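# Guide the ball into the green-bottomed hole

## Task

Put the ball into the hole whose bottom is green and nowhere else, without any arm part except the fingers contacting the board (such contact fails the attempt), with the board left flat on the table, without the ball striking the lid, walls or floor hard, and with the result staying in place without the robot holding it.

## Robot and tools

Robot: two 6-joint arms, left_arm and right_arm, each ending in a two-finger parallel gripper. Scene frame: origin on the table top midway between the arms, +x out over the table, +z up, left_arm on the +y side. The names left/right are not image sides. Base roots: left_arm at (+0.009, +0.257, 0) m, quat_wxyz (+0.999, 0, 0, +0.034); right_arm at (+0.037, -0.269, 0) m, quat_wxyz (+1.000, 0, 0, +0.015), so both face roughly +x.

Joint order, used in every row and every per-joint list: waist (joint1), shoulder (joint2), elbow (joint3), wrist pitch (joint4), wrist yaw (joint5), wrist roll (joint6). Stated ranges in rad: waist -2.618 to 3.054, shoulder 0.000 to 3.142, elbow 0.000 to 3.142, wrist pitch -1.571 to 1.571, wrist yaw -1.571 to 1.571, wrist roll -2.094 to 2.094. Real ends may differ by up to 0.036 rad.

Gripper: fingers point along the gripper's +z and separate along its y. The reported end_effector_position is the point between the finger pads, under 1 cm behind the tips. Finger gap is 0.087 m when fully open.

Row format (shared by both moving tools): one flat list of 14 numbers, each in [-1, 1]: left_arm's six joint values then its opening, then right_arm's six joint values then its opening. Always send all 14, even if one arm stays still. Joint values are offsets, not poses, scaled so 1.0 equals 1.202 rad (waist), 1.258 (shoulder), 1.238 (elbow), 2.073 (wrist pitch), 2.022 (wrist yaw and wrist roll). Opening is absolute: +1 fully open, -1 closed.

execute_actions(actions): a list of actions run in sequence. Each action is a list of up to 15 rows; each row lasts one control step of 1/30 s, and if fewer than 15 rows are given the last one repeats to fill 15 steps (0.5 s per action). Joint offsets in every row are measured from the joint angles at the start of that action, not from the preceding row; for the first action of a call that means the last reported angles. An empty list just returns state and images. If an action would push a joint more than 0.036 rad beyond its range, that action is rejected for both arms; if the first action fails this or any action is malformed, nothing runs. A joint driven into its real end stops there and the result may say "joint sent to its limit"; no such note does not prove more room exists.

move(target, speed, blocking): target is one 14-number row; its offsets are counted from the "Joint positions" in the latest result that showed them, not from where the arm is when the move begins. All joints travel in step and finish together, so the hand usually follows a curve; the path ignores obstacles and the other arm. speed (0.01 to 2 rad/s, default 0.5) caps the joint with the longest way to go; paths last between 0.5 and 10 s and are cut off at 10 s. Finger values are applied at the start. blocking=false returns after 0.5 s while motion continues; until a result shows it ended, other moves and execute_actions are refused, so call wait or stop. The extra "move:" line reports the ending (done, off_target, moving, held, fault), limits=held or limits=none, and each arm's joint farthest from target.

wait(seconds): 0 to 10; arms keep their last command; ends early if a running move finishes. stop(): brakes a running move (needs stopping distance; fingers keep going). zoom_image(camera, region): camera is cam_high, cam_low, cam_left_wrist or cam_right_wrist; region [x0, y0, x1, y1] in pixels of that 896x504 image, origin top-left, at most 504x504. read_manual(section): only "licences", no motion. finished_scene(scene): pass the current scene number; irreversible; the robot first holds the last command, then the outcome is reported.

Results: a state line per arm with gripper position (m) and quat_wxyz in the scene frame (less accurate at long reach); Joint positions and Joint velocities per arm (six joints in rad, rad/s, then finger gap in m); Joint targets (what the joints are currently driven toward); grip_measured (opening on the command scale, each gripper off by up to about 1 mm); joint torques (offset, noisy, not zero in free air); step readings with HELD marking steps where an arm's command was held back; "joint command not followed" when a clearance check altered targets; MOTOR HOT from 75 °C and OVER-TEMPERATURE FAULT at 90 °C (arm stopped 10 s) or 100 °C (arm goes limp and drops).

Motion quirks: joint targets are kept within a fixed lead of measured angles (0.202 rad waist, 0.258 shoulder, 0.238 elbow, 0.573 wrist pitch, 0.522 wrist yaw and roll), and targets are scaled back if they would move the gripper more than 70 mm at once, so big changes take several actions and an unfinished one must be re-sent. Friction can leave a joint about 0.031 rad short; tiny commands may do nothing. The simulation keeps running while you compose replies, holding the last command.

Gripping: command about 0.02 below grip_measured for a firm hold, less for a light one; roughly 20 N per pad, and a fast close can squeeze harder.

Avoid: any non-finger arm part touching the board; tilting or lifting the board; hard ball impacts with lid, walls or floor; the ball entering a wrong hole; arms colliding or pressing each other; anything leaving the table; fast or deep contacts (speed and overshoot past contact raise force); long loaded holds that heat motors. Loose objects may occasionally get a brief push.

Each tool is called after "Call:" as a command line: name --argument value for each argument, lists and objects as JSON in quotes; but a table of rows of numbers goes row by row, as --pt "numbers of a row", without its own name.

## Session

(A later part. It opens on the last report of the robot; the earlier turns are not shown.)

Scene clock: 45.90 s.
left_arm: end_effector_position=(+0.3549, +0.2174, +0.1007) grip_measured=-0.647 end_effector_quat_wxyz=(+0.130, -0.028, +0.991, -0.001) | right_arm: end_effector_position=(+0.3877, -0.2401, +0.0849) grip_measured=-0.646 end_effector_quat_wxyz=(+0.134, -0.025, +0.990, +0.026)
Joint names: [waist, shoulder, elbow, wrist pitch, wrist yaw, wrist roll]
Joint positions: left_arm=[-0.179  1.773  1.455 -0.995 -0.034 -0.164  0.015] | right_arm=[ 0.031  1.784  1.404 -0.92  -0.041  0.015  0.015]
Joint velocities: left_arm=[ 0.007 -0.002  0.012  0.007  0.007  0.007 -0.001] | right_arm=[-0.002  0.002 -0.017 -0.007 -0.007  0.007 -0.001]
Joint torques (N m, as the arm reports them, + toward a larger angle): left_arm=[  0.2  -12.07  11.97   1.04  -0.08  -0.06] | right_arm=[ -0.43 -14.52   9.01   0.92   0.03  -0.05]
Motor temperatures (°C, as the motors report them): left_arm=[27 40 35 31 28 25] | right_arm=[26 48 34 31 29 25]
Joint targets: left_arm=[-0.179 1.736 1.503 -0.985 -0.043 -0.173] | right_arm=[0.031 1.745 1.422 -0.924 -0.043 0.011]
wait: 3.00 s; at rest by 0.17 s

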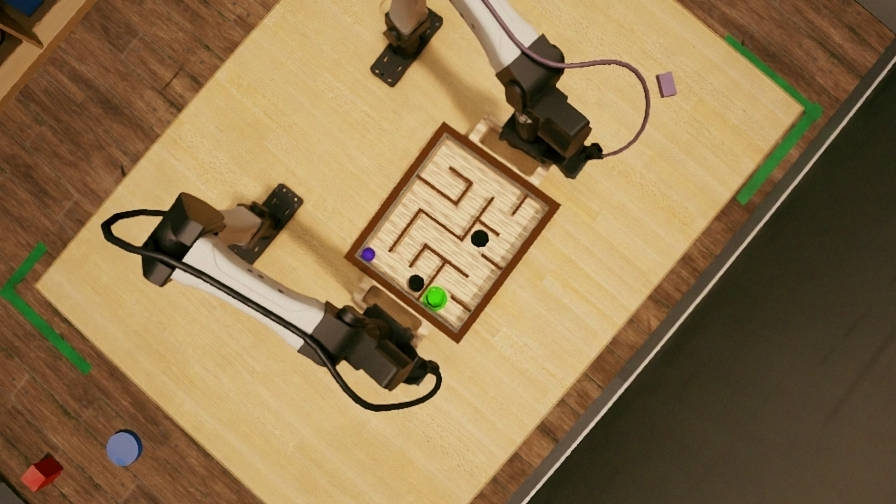

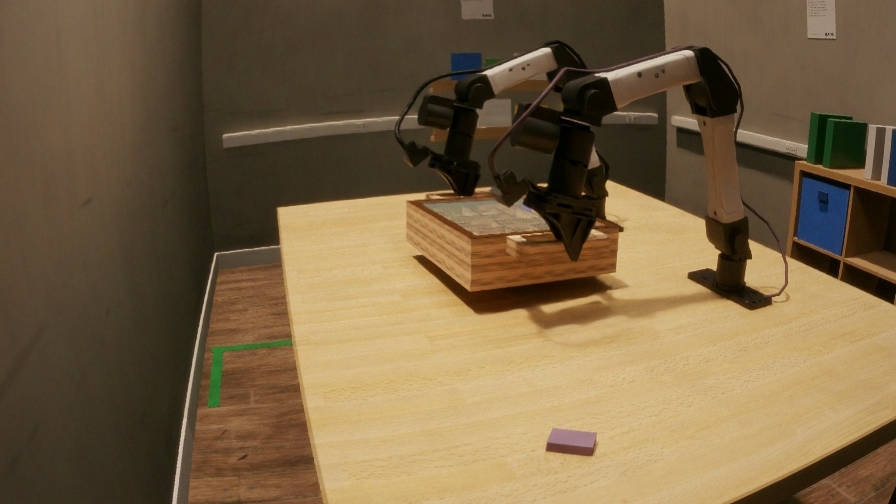

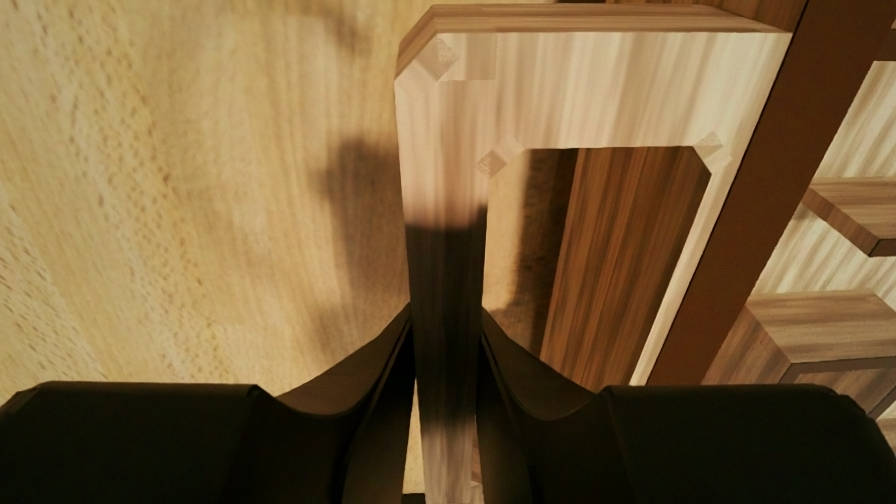

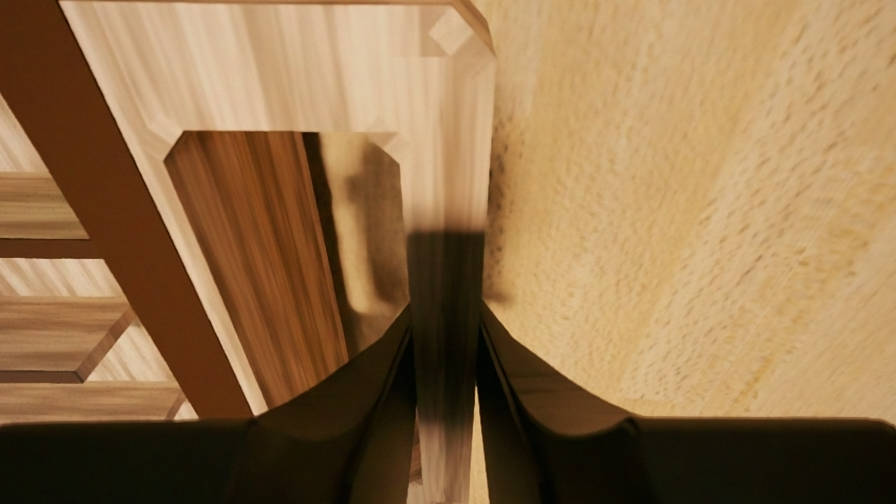

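Call:
execute_actions --actions '[[[0,-0.02,0.018,-0.01,0,0,-0.75,0,-0.02,0.015,-0.01,0,0,-0.75],[0,-0.02,0.018,-0.02,0,0,-0.75,0,-0.02,0.015,-0.02,0,0,-0.75],[0,-0.02,0.018,-0.03,0,0,-0.75,0,-0.02,0.015,-0.03,0,0,-0.75],[0,-0.02,0.018,-0.037,0,0,-0.75,0,-0.02,0.015,-0.037,0,0,-0.75]],[[0,-0.02,0.018,0,0,0,-0.75,0,-0.02,0.015,0,0,0,-0.75],[0,-0.02,0.018,0,0,0,-0.75,0,-0.02,0.015,0,0,0,-0.75],[0,-0.02,0.018,0,0,0,-0.75,0,-0.02,0.015,0,0,0,-0.75],[0,-0.02,0.018,0.015,0,0,-0.75,0,-0.02,0.015,0.015,0,0,-0.75],[0,-0.02,0.018,0.03,0,0,-0.75,0,-0.02,0.015,0.03,0,0,-0.75]]]'

Call:
wait --seconds 1

Scene clock: 56.17 s.
left_arm: end_effector_position=(+0.3463, +0.2171, +0.1000) grip_measured=-0.647 end_effector_quat_wxyz=(+0.113, -0.027, +0.993, -0.002) | right_arm: end_effector_position=(+0.3797, -0.2400, +0.0842) grip_measured=-0.645 end_effector_quat_wxyz=(+0.118, -0.025, +0.992, +0.027)
Joint names: [waist, shoulder, elbow, wrist pitch, wrist yaw, wrist roll]
Joint positions: left_arm=[-0.179  1.773  1.455 -1.029 -0.027 -0.163  0.015] | right_arm=[ 0.031  1.784  1.404 -0.952 -0.044  0.016  0.016]
Joint velocities: left_arm=[-0.002  0.012 -0.007  0.022 -0.007 -0.037 -0.   ] | right_arm=[-0.022 -0.017 -0.017 -0.051  0.037  0.022  0.001]
Joint torques (N m, as the arm reports them, + toward a larger angle): left_arm=[  0.19 -11.04   9.76   1.15   0.12   0.02] | right_arm=[ -0.29 -13.04   8.95   1.14   0.02   0.05]
Motor temperatures (°C, as the motors report them): left_arm=[27 42 38 31 28 25] | right_arm=[26 51 35 31 29 25]
Joint targets: left_arm=[-0.179 1.747 1.477 -1.001 -0.023 -0.163] | right_arm=[0.031 1.759 1.422 -0.927 -0.047 0.016]
Step readings (joint positions; steps 1 to 15: 1st action; 16 to 30: 2nd action):
0: left_arm=[-0.179 1.773 1.455 -0.995 -0.034 -0.164] | right_arm=[0.031 1.784 1.404 -0.920 -0.041 0.015]
1: left_arm=[-0.179 1.773 1.455 -0.997 -0.034 -0.164] | right_arm=[0.031 1.784 1.404 -0.921 -0.041 0.015]
2: left_arm=[-0.179 1.773 1.455 -1.001 -0.034 -0.163] | right_arm=[0.031 1.784 1.404 -0.924 -0.042 0.015]
4: left_arm=[-0.179 1.773 1.455 -1.016 -0.032 -0.163] | right_arm=[0.031 1.784 1.404 -0.939 -0.043 0.015]
8: left_arm=[-0.179 1.773 1.455 -1.051 -0.025 -0.163] | right_arm=[0.031 1.784 1.404 -0.976 -0.046 0.015]
15: left_arm=[-0.179 1.773 1.455 -1.063 -0.023 -0.163] | right_arm=[0.031 1.784 1.404 -0.989 -0.047 0.016]
16: left_arm=[-0.179 1.773 1.455 -1.063 -0.023 -0.163] | right_arm=[0.031 1.784 1.404 -0.989 -0.047 0.016]
17: left_arm=[-0.179 1.773 1.455 -1.063 -0.022 -0.163] | right_arm=[0.031 1.784 1.404 -0.989 -0.047 0.016]
19: left_arm=[-0.179 1.773 1.455 -1.062 -0.022 -0.163] | right_arm=[0.031 1.784 1.404 -0.988 -0.047 0.016]
23: left_arm=[-0.179 1.773 1.455 -1.044 -0.024 -0.163] | right_arm=[0.031 1.784 1.404 -0.968 -0.046 0.016]
30: Joint positions above

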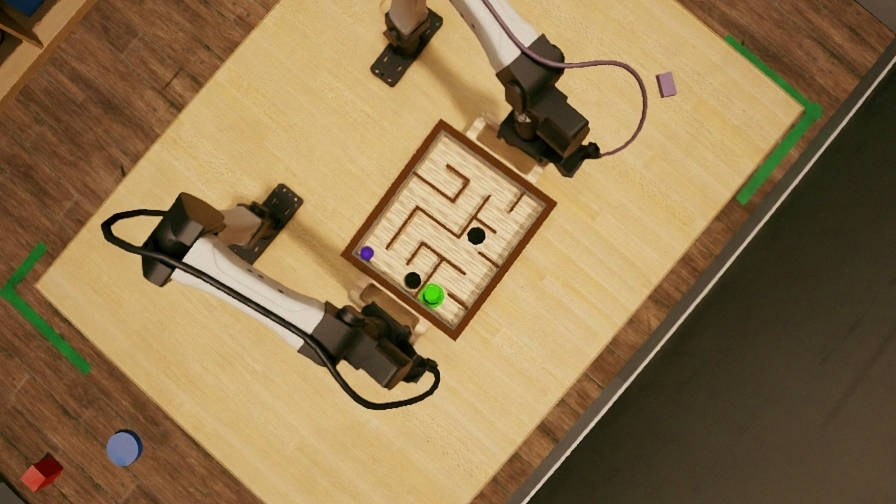

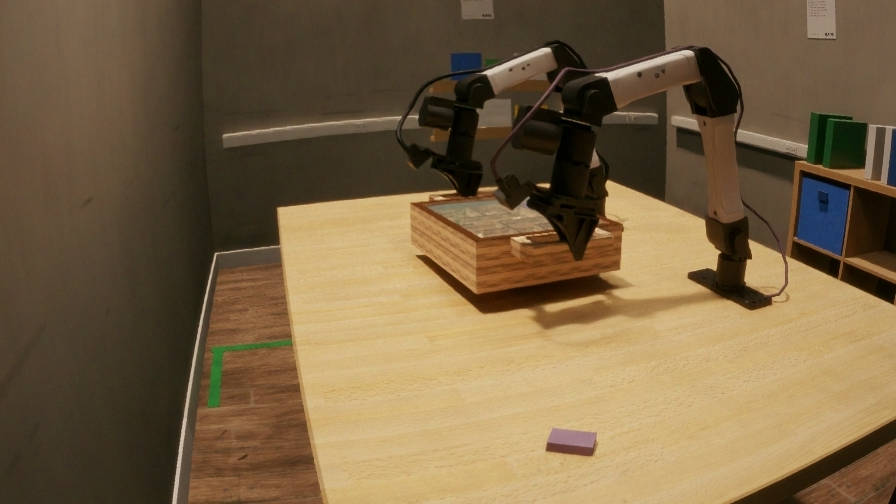

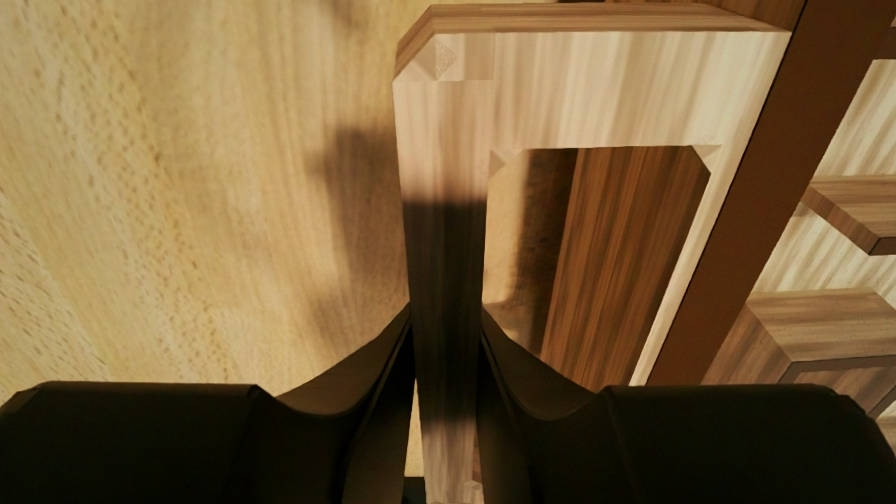

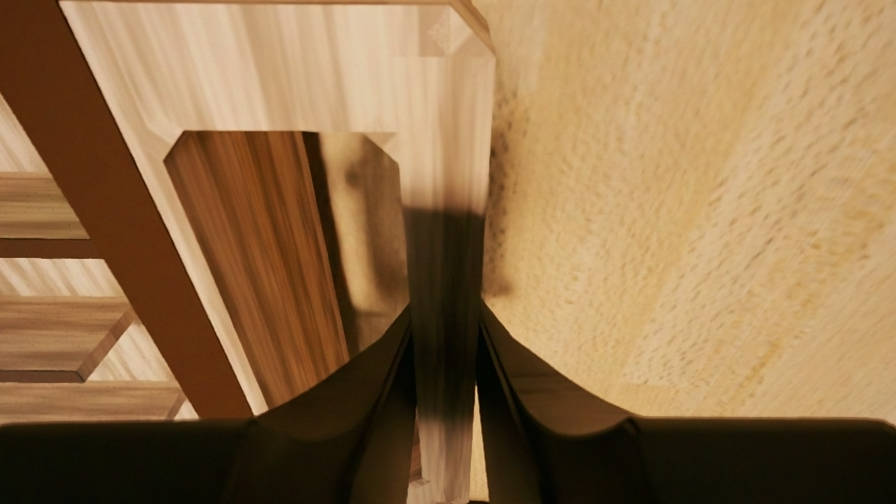

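Scene clock: 57.17 s.
left_arm: end_effector_position=(+0.3464, +0.2171, +0.1000) grip_measured=-0.647 end_effector_quat_wxyz=(+0.113, -0.027, +0.993, -0.002) | right_arm: end_effector_position=(+0.3798, -0.2400, +0.0842) grip_measured=-0.645 end_effector_quat_wxyz=(+0.118, -0.025, +0.992, +0.027)
Joint names: [waist, shoulder, elbow, wrist pitch, wrist yaw, wrist roll]
Joint positions: left_arm=[-0.179  1.773  1.455 -1.028 -0.027 -0.163  0.015] | right_arm=[ 0.031  1.784  1.404 -0.951 -0.044  0.016  0.016]
Joint velocities: left_arm=[ 0.002 -0.007 -0.017  0.051  0.022  0.007 -0.001] | right_arm=[-0.002 -0.012  0.002 -0.007 -0.037  0.007 -0.   ]
Joint torques (N m, as the arm reports them, + toward a larger angle): left_arm=[  0.18 -11.12   9.77   1.17   0.06   0.02] | right_arm=[ -0.26 -13.07   8.75   1.18  -0.03   0.1 ]
Motor temperatures (°C, as the motors report them): left_arm=[27 42 38 31 28 25] | right_arm=[26 51 35 31 29 25]
Joint targets: left_arm=[-0.179 1.747 1.477 -1.000 -0.023 -0.163] | right_arm=[0.031 1.759 1.422 -0.926 -0.047 0.016]
wait: 1.00 s; at rest by 0.17 s

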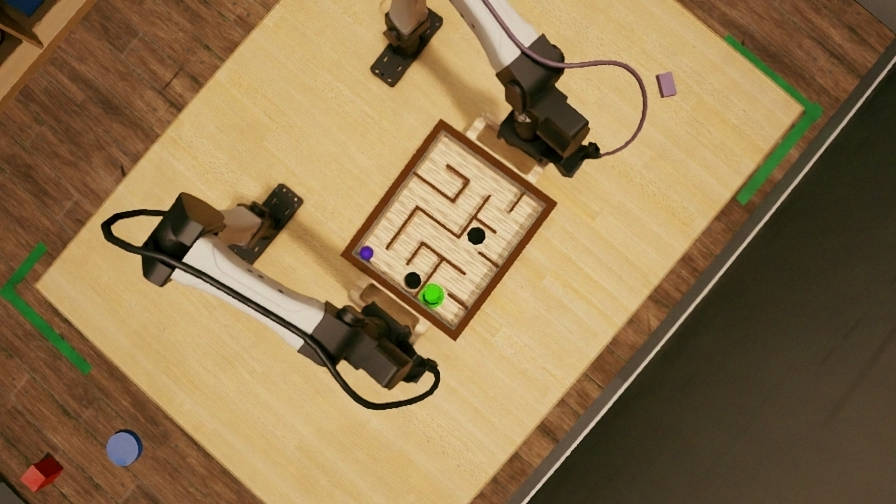

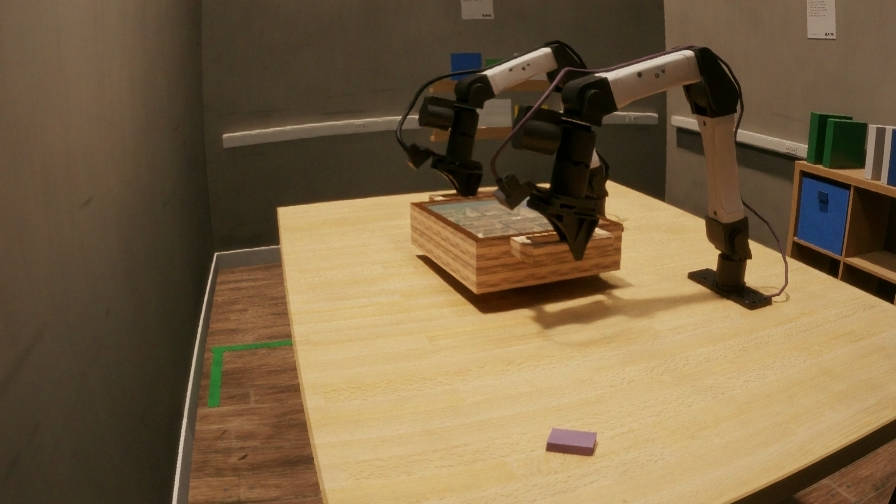

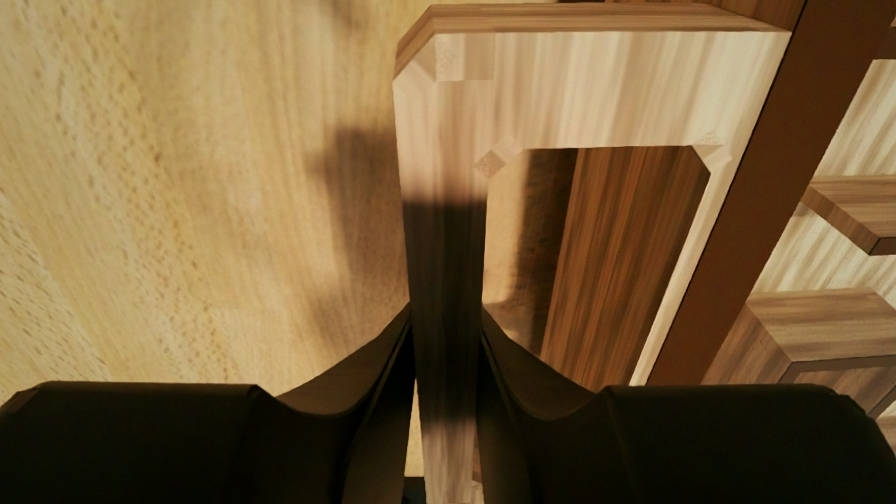

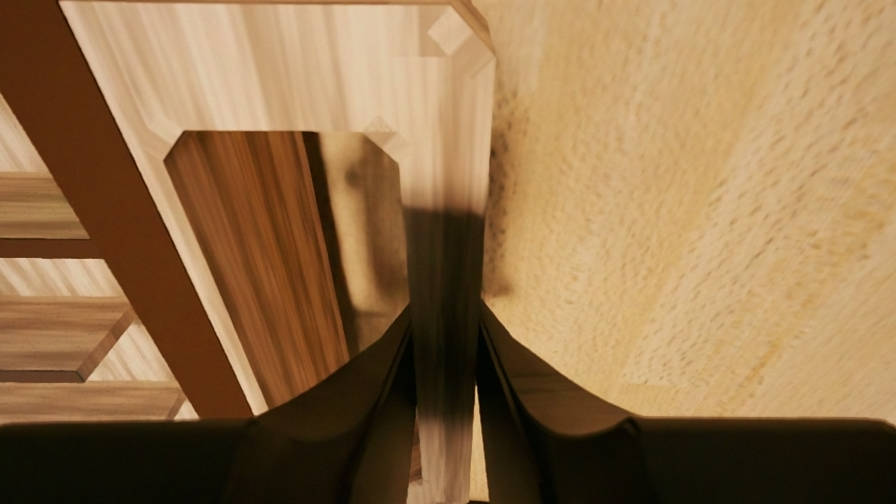

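Call:
execute_actions --actions '[[[0,-0.02,0.018,-0.01,0,0,-0.75,0,-0.02,0.015,-0.01,0,0,-0.75],[0,-0.02,0.018,-0.018,0,0,-0.75,0,-0.02,0.015,-0.018,0,0,-0.75],[0,-0.02,0.018,-0.025,0,0,-0.75,0,-0.02,0.015,-0.025,0,0,-0.75]],[[0,-0.02,0.018,0,0,0,-0.75,0,-0.02,0.015,0,0,0,-0.75],[0,-0.02,0.018,0,0,0,-0.75,0,-0.02,0.015,0,0,0,-0.75],[0,-0.02,0.018,0,0,0,-0.75,0,-0.02,0.015,0,0,0,-0.75],[0,-0.02,0.018,0,0,0,-0.75,0,-0.02,0.015,0,0,0,-0.75],[0,-0.02,0.018,0,0,0,-0.75,0,-0.02,0.015,0,0,0,-0.75],[0,-0.02,0.018,0,0,0,-0.75,0,-0.02,0.015,0,0,0,-0.75],[0,-0.02,0.018,0,0,0,-0.75,0,-0.02,0.015,0,0,0,-0.75],[0,-0.02,0.018,0.015,0,0,-0.75,0,-0.02,0.015,0.015,0,0,-0.75],[0,-0.02,0.018,0.033,0,0,-0.75,0,-0.02,0.015,0.033,0,0,-0.75]]]'

Call:
wait --seconds 1.5

Scene clock: 72.83 s.
left_arm: end_effector_position=(+0.3450, +0.2170, +0.0999) grip_measured=-0.647 end_effector_quat_wxyz=(+0.110, -0.027, +0.994, -0.002) | right_arm: end_effector_position=(+0.3783, -0.2400, +0.0841) grip_measured=-0.645 end_effector_quat_wxyz=(+0.116, -0.025, +0.993, +0.027)
Joint names: [waist, shoulder, elbow, wrist pitch, wrist yaw, wrist roll]
Joint positions: left_arm=[-0.179  1.773  1.455 -1.034 -0.026 -0.163  0.015] | right_arm=[ 0.031  1.784  1.404 -0.957 -0.045  0.016  0.016]
Joint velocities: left_arm=[-0.022  0.002  0.007  0.081 -0.007 -0.051 -0.   ] | right_arm=[ 0.012 -0.012 -0.002  0.125 -0.066 -0.051  0.   ]
Joint torques (N m, as the arm reports them, + toward a larger angle): left_arm=[  0.19 -11.05   9.7    1.09   0.09  -0.01] | right_arm=[ -0.21 -12.6    8.89   1.09  -0.08   0.05]
Motor temperatures (°C, as the motors report them): left_arm=[27 43 39 32 28 25] | right_arm=[26 52 36 31 29 25]
Joint targets: left_arm=[-0.179 1.747 1.477 -1.001 -0.021 -0.163] | right_arm=[0.031 1.759 1.422 -0.927 -0.047 0.016]
Step readings (joint positions; steps 1 to 15: 1st action; 16 to 30: 2nd action):
0: left_arm=[-0.179 1.773 1.455 -1.028 -0.027 -0.163] | right_arm=[0.031 1.784 1.404 -0.951 -0.044 0.016]
1: left_arm=[-0.179 1.773 1.455 -1.029 -0.027 -0.163] | right_arm=[0.031 1.784 1.404 -0.952 -0.044 0.016]
2: left_arm=[-0.179 1.773 1.455 -1.032 -0.027 -0.163] | right_arm=[0.031 1.784 1.404 -0.955 -0.044 0.016]
4: left_arm=[-0.179 1.773 1.455 -1.043 -0.026 -0.163] | right_arm=[0.031 1.784 1.404 -0.967 -0.045 0.016]
8: left_arm=[-0.179 1.773 1.455 -1.064 -0.022 -0.163] | right_arm=[0.031 1.784 1.404 -0.989 -0.047 0.016]
15: left_arm=[-0.179 1.773 1.455 -1.069 -0.021 -0.163] | right_arm=[0.031 1.784 1.404 -0.995 -0.047 0.016]
16: left_arm=[-0.179 1.773 1.455 -1.069 -0.021 -0.163] | right_arm=[0.031 1.784 1.404 -0.995 -0.047 0.016]
17: left_arm=[-0.179 1.773 1.455 -1.069 -0.021 -0.163] | right_arm=[0.031 1.784 1.404 -0.995 -0.047 0.016]
19: left_arm=[-0.179 1.773 1.455 -1.069 -0.021 -0.163] | right_arm=[0.031 1.784 1.404 -0.995 -0.047 0.016]
23: left_arm=[-0.179 1.773 1.455 -1.069 -0.021 -0.163] | right_arm=[0.031 1.784 1.404 -0.994 -0.047 0.016]
30: Joint positions above

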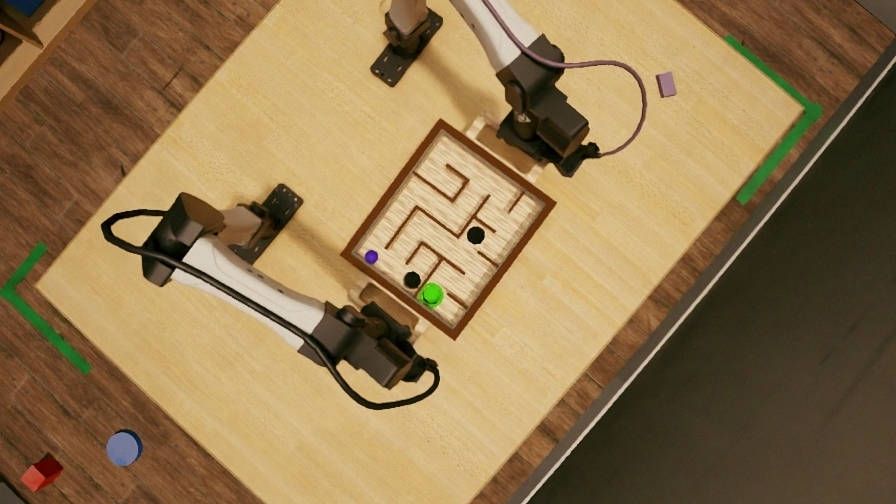

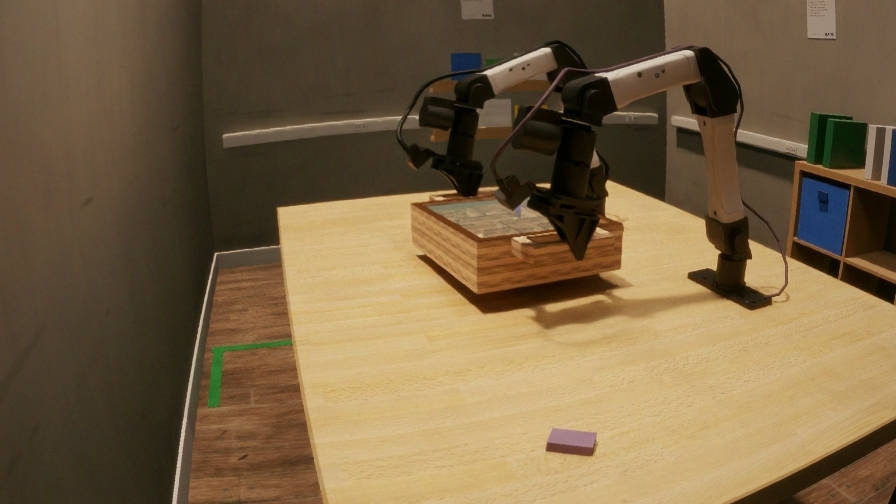

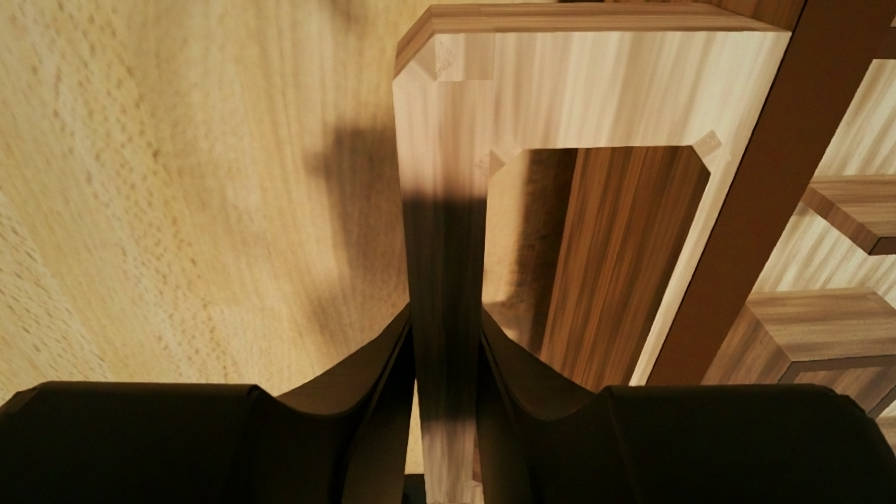

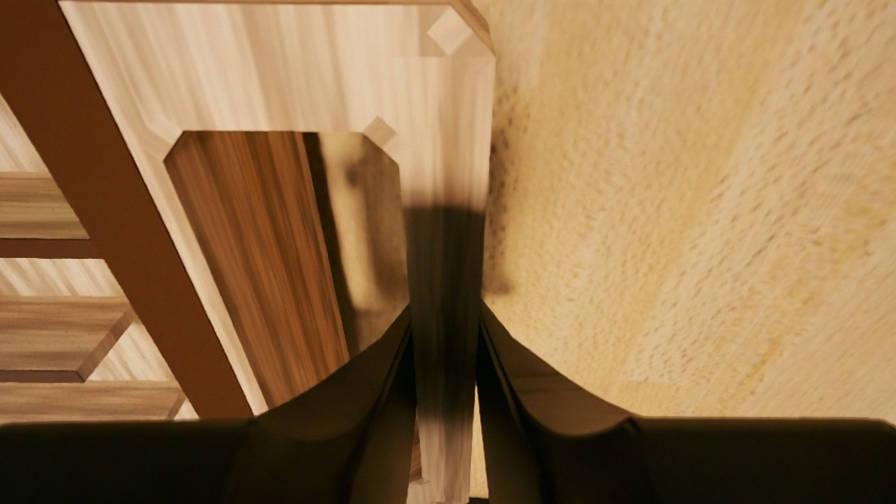

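Scene clock: 74.33 s.
left_arm: end_effector_position=(+0.3463, +0.2170, +0.1000) grip_measured=-0.647 end_effector_quat_wxyz=(+0.113, -0.027, +0.993, -0.002) | right_arm: end_effector_position=(+0.3797, -0.2400, +0.0842) grip_measured=-0.645 end_effector_quat_wxyz=(+0.118, -0.025, +0.992, +0.027)
Joint names: [waist, shoulder, elbow, wrist pitch, wrist yaw, wrist roll]
Joint positions: left_arm=[-0.179  1.773  1.455 -1.029 -0.027 -0.163  0.015] | right_arm=[ 0.031  1.784  1.404 -0.952 -0.044  0.016  0.016]
Joint velocities: left_arm=[ 0.012 -0.007  0.002 -0.022  0.022 -0.051 -0.   ] | right_arm=[ 0.012 -0.012 -0.002 -0.037 -0.066 -0.051  0.   ]
Joint torques (N m, as the arm reports them, + toward a larger angle): left_arm=[  0.18 -11.11   9.76   1.17   0.08   0.02] | right_arm=[ -0.22 -13.02   8.99   1.07  -0.07   0.05]
Motor temperatures (°C, as the motors report them): left_arm=[27 43 39 32 28 25] | right_arm=[26 52 36 31 29 25]
Joint targets: left_arm=[-0.179 1.747 1.477 -1.001 -0.021 -0.163] | right_arm=[0.031 1.759 1.422 -0.927 -0.047 0.016]
wait: 1.50 s; at rest by 0.23 s

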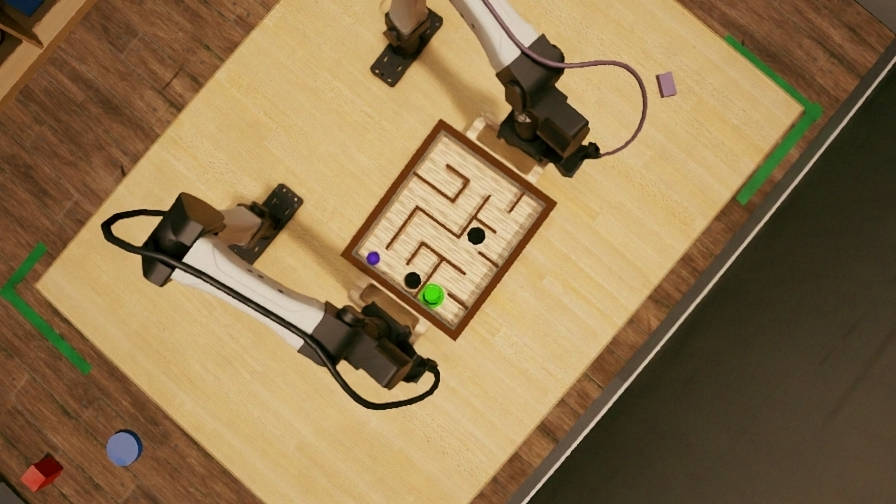

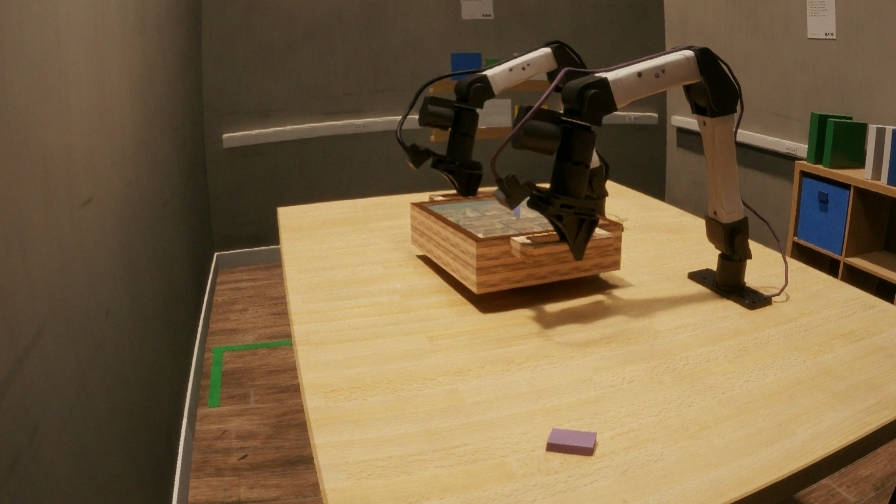

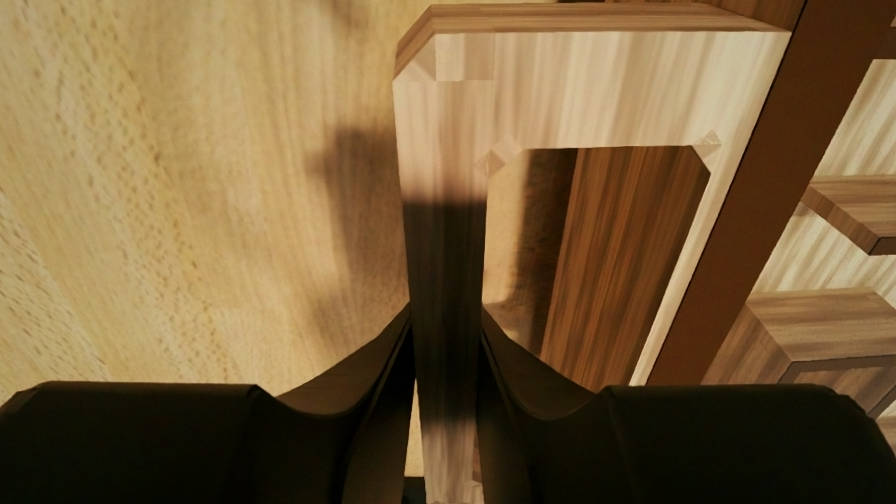

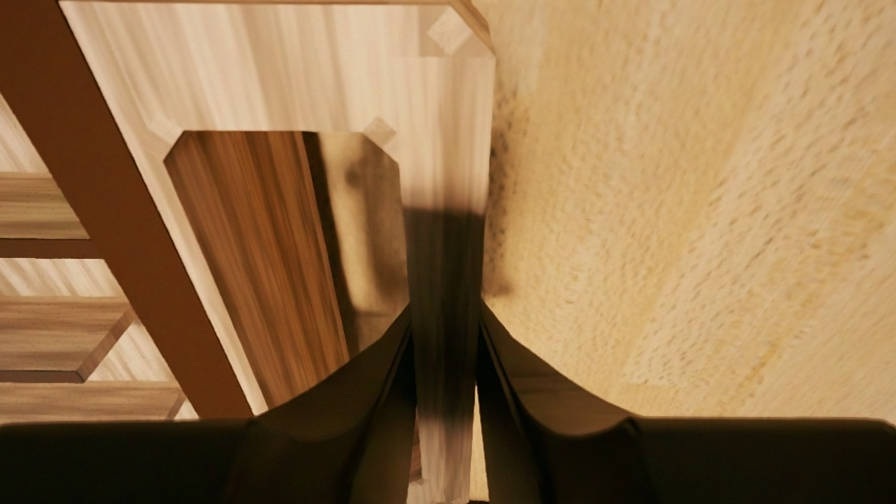

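Call:
execute_actions --actions '[[[0,-0.02,0.018,-0.01,0,0,-0.75,0,-0.02,0.015,-0.01,0,0,-0.75],[0,-0.02,0.018,-0.018,0,0,-0.75,0,-0.02,0.015,-0.018,0,0,-0.75],[0,-0.02,0.018,-0.025,0,0,-0.75,0,-0.02,0.015,-0.025,0,0,-0.75]],[[0,-0.02,0.018,0,0,0,-0.75,0,-0.02,0.015,0,0,0,-0.75]],[[0,-0.02,0.018,0.015,0,0,-0.75,0,-0.02,0.015,0.015,0,0,-0.75],[0,-0.02,0.018,0.033,0,0,-0.75,0,-0.02,0.015,0.033,0,0,-0.75]]]'

Call:
wait --seconds 1

Scene clock: 84.03 s.
left_arm: end_effector_position=(+0.3461, +0.2171, +0.1000) grip_measured=-0.647 end_effector_quat_wxyz=(+0.112, -0.027, +0.993, -0.002) | right_arm: end_effector_position=(+0.3796, -0.2400, +0.0842) grip_measured=-0.645 end_effector_quat_wxyz=(+0.118, -0.025, +0.992, +0.027)
Joint names: [waist, shoulder, elbow, wrist pitch, wrist yaw, wrist roll]
Joint positions: left_arm=[-0.179  1.773  1.455 -1.029 -0.027 -0.163  0.015] | right_arm=[ 0.031  1.784  1.404 -0.952 -0.044  0.016  0.016]
Joint velocities: left_arm=[-0.022  0.012 -0.032 -0.051 -0.007 -0.022 -0.001] | right_arm=[-0.012 -0.002 -0.002 -0.051  0.007 -0.022  0.001]
Joint torques (N m, as the arm reports them, + toward a larger angle): left_arm=[  0.19 -11.22   9.75   1.17   0.09   0.02] | right_arm=[ -0.12 -13.1    8.83   1.12  -0.05   0.06]
Motor temperatures (°C, as the motors report them): left_arm=[27 44 40 32 28 25] | right_arm=[26 53 37 31 29 25]
Joint targets: left_arm=[-0.179 1.747 1.477 -1.002 -0.021 -0.163] | right_arm=[0.031 1.759 1.422 -0.927 -0.047 0.016]
Step readings (joint positions; steps 1 to 15: 1st action; 16 to 30: 2nd action; 31 to 45: 3rd action):
0: left_arm=[-0.179 1.773 1.455 -1.029 -0.027 -0.163] | right_arm=[0.031 1.784 1.404 -0.952 -0.044 0.016]
1: left_arm=[-0.179 1.773 1.455 -1.030 -0.027 -0.163] | right_arm=[0.031 1.784 1.404 -0.953 -0.044 0.016]
2: left_arm=[-0.179 1.773 1.455 -1.033 -0.027 -0.163] | right_arm=[0.031 1.784 1.404 -0.955 -0.044 0.016]
4: left_arm=[-0.179 1.773 1.455 -1.044 -0.026 -0.163] | right_arm=[0.031 1.784 1.404 -0.967 -0.045 0.016]
8: left_arm=[-0.179 1.773 1.455 -1.064 -0.022 -0.163] | right_arm=[0.031 1.784 1.404 -0.989 -0.046 0.016]
15: left_arm=[-0.179 1.773 1.455 -1.070 -0.021 -0.163] | right_arm=[0.031 1.784 1.404 -0.995 -0.047 0.016]
16: left_arm=[-0.179 1.773 1.455 -1.070 -0.021 -0.163] | right_arm=[0.031 1.784 1.404 -0.995 -0.047 0.016]
17: left_arm=[-0.179 1.773 1.455 -1.070 -0.021 -0.163] | right_arm=[0.031 1.784 1.404 -0.995 -0.047 0.016]
19: left_arm=[-0.179 1.773 1.455 -1.070 -0.021 -0.163] | right_arm=[0.031 1.784 1.404 -0.995 -0.047 0.016]
23: left_arm=[-0.179 1.773 1.455 -1.070 -0.021 -0.163] | right_arm=[0.031 1.784 1.404 -0.995 -0.047 0.016]
30: left_arm=[-0.179 1.773 1.455 -1.070 -0.021 -0.163] | right_arm=[0.031 1.784 1.404 -0.995 -0.047 0.016]
31: left_arm=[-0.179 1.773 1.455 -1.069 -0.021 -0.163] | right_arm=[0.031 1.784 1.404 -0.995 -0.047 0.016]
32: left_arm=[-0.179 1.773 1.455 -1.066 -0.021 -0.163] | right_arm=[0.031 1.784 1.404 -0.991 -0.047 0.016]
34: left_arm=[-0.179 1.773 1.455 -1.054 -0.022 -0.163] | right_arm=[0.031 1.784 1.404 -0.979 -0.046 0.016]
38: left_arm=[-0.179 1.773 1.455 -1.034 -0.025 -0.163] | right_arm=[0.031 1.784 1.404 -0.957 -0.045 0.016]
45: Joint positions above

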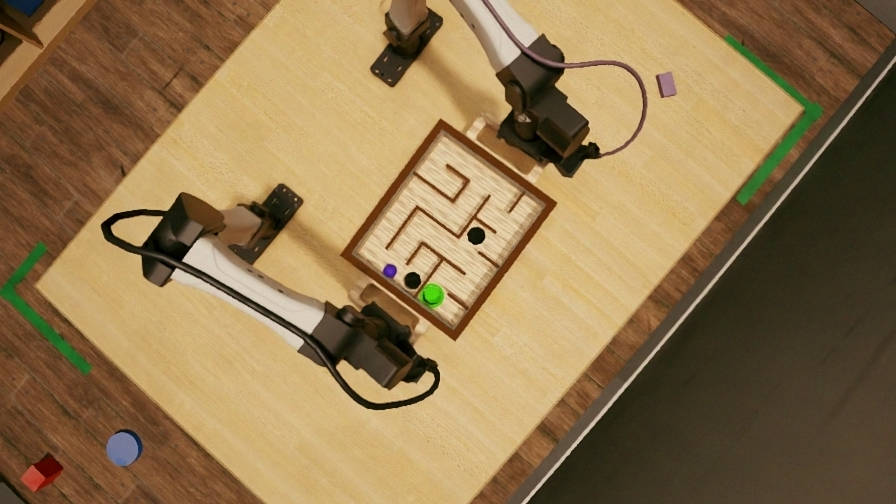

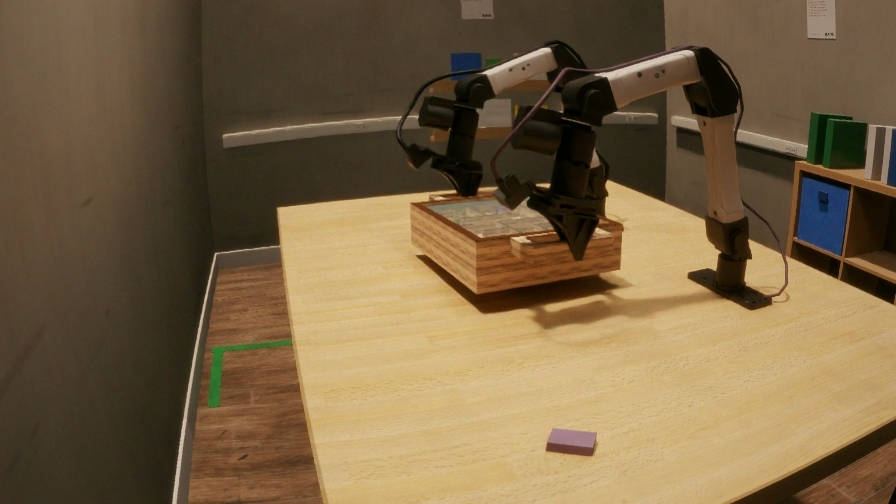

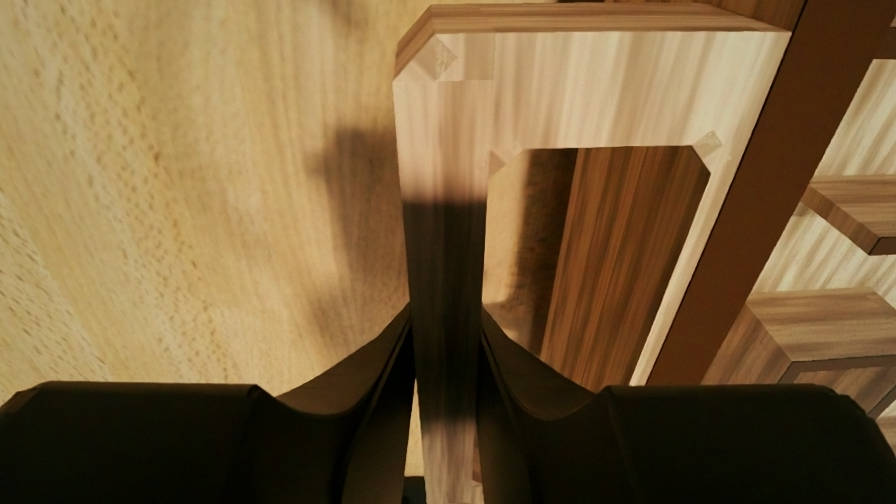

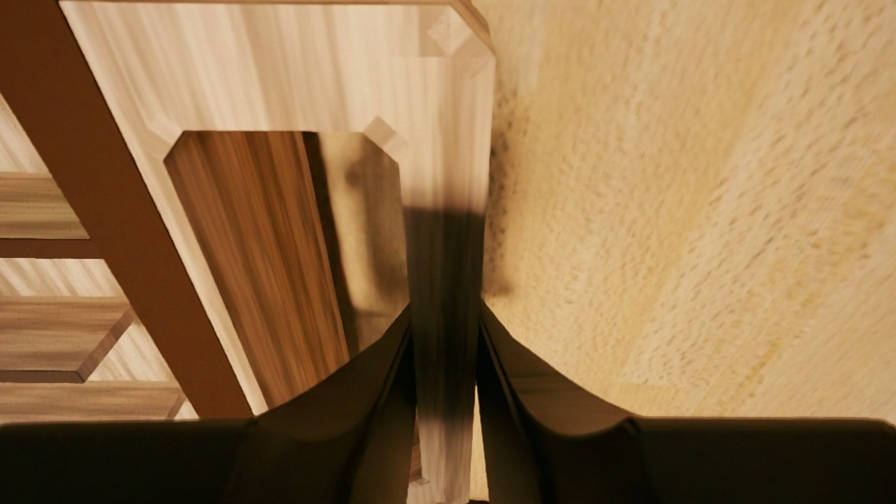

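Scene clock: 85.03 s.
left_arm: end_effector_position=(+0.3461, +0.2171, +0.1000) grip_measured=-0.647 end_effector_quat_wxyz=(+0.112, -0.027, +0.993, -0.002) | right_arm: end_effector_position=(+0.3796, -0.2400, +0.0842) grip_measured=-0.645 end_effector_quat_wxyz=(+0.118, -0.025, +0.992, +0.027)
Joint names: [waist, shoulder, elbow, wrist pitch, wrist yaw, wrist roll]
Joint positions: left_arm=[-0.179  1.773  1.455 -1.029 -0.027 -0.163  0.015] | right_arm=[ 0.031  1.784  1.404 -0.952 -0.044  0.016  0.016]
Joint velocities: left_arm=[-0.007  0.007 -0.012 -0.007 -0.051 -0.022  0.   ] | right_arm=[ 0.012 -0.007 -0.002  0.022 -0.007 -0.037 -0.001]
Joint torques (N m, as the arm reports them, + toward a larger angle): left_arm=[  0.2  -11.12   9.77   1.17   0.09   0.02] | right_arm=[ -0.21 -12.98   8.99   1.16  -0.03   0.04]
Motor temperatures (°C, as the motors report them): left_arm=[27 44 40 32 28 25] | right_arm=[26 53 37 31 29 25]
Joint targets: left_arm=[-0.179 1.747 1.477 -1.002 -0.021 -0.163] | right_arm=[0.031 1.759 1.422 -0.927 -0.047 0.016]
wait: 1.00 s; at rest by 0.17 s

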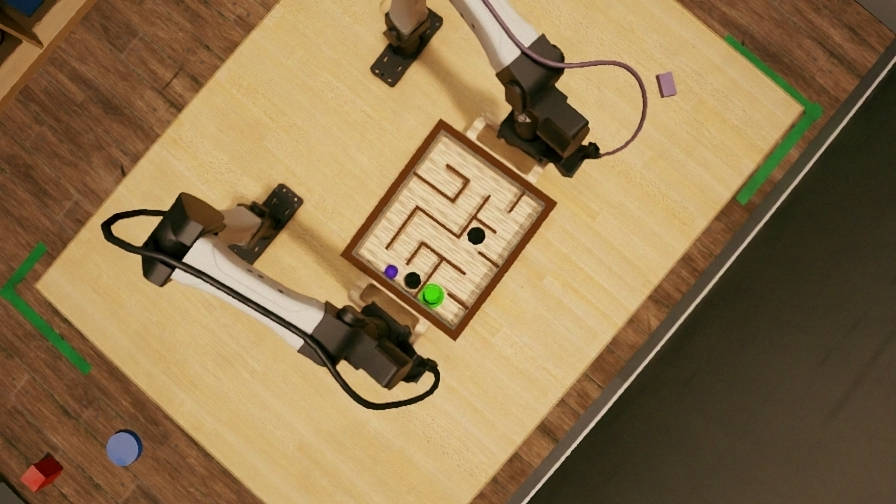

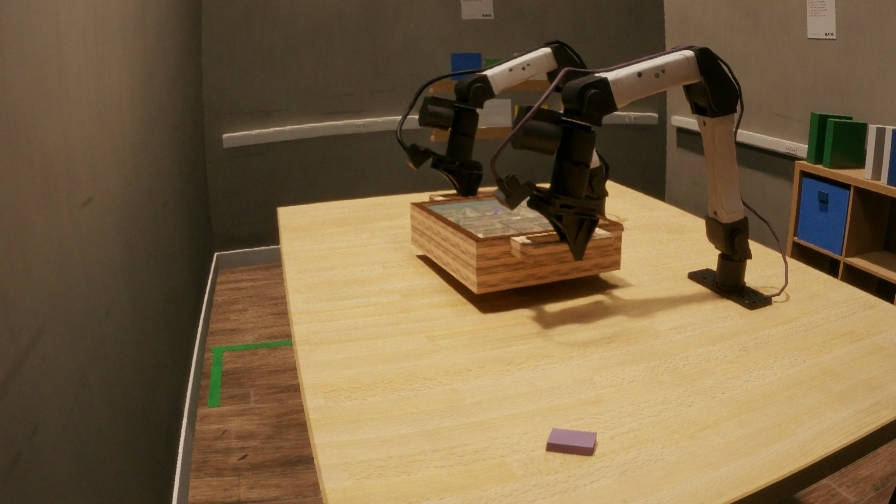

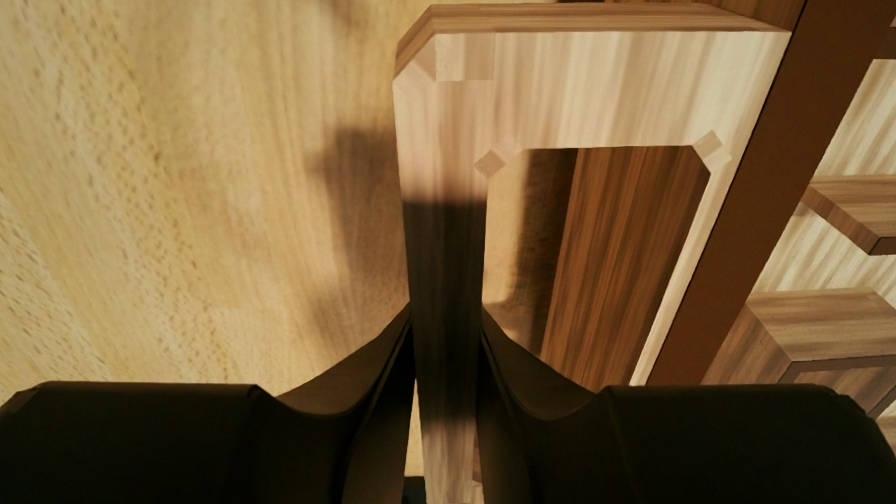

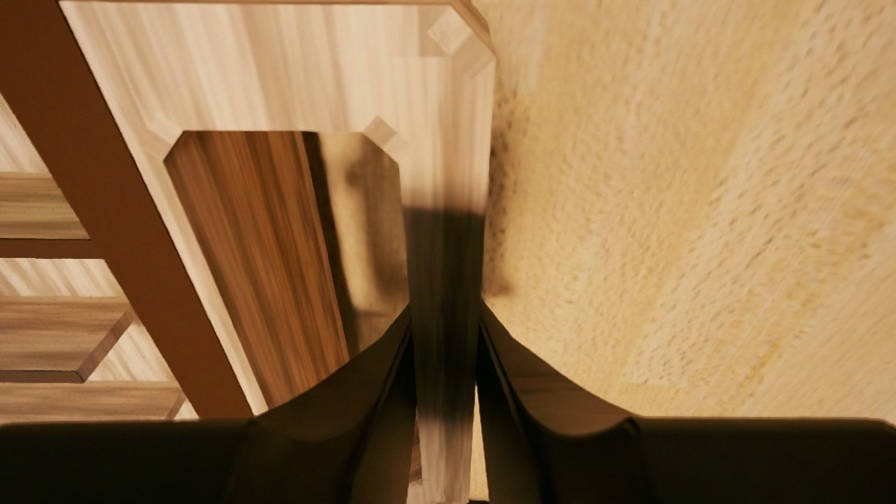

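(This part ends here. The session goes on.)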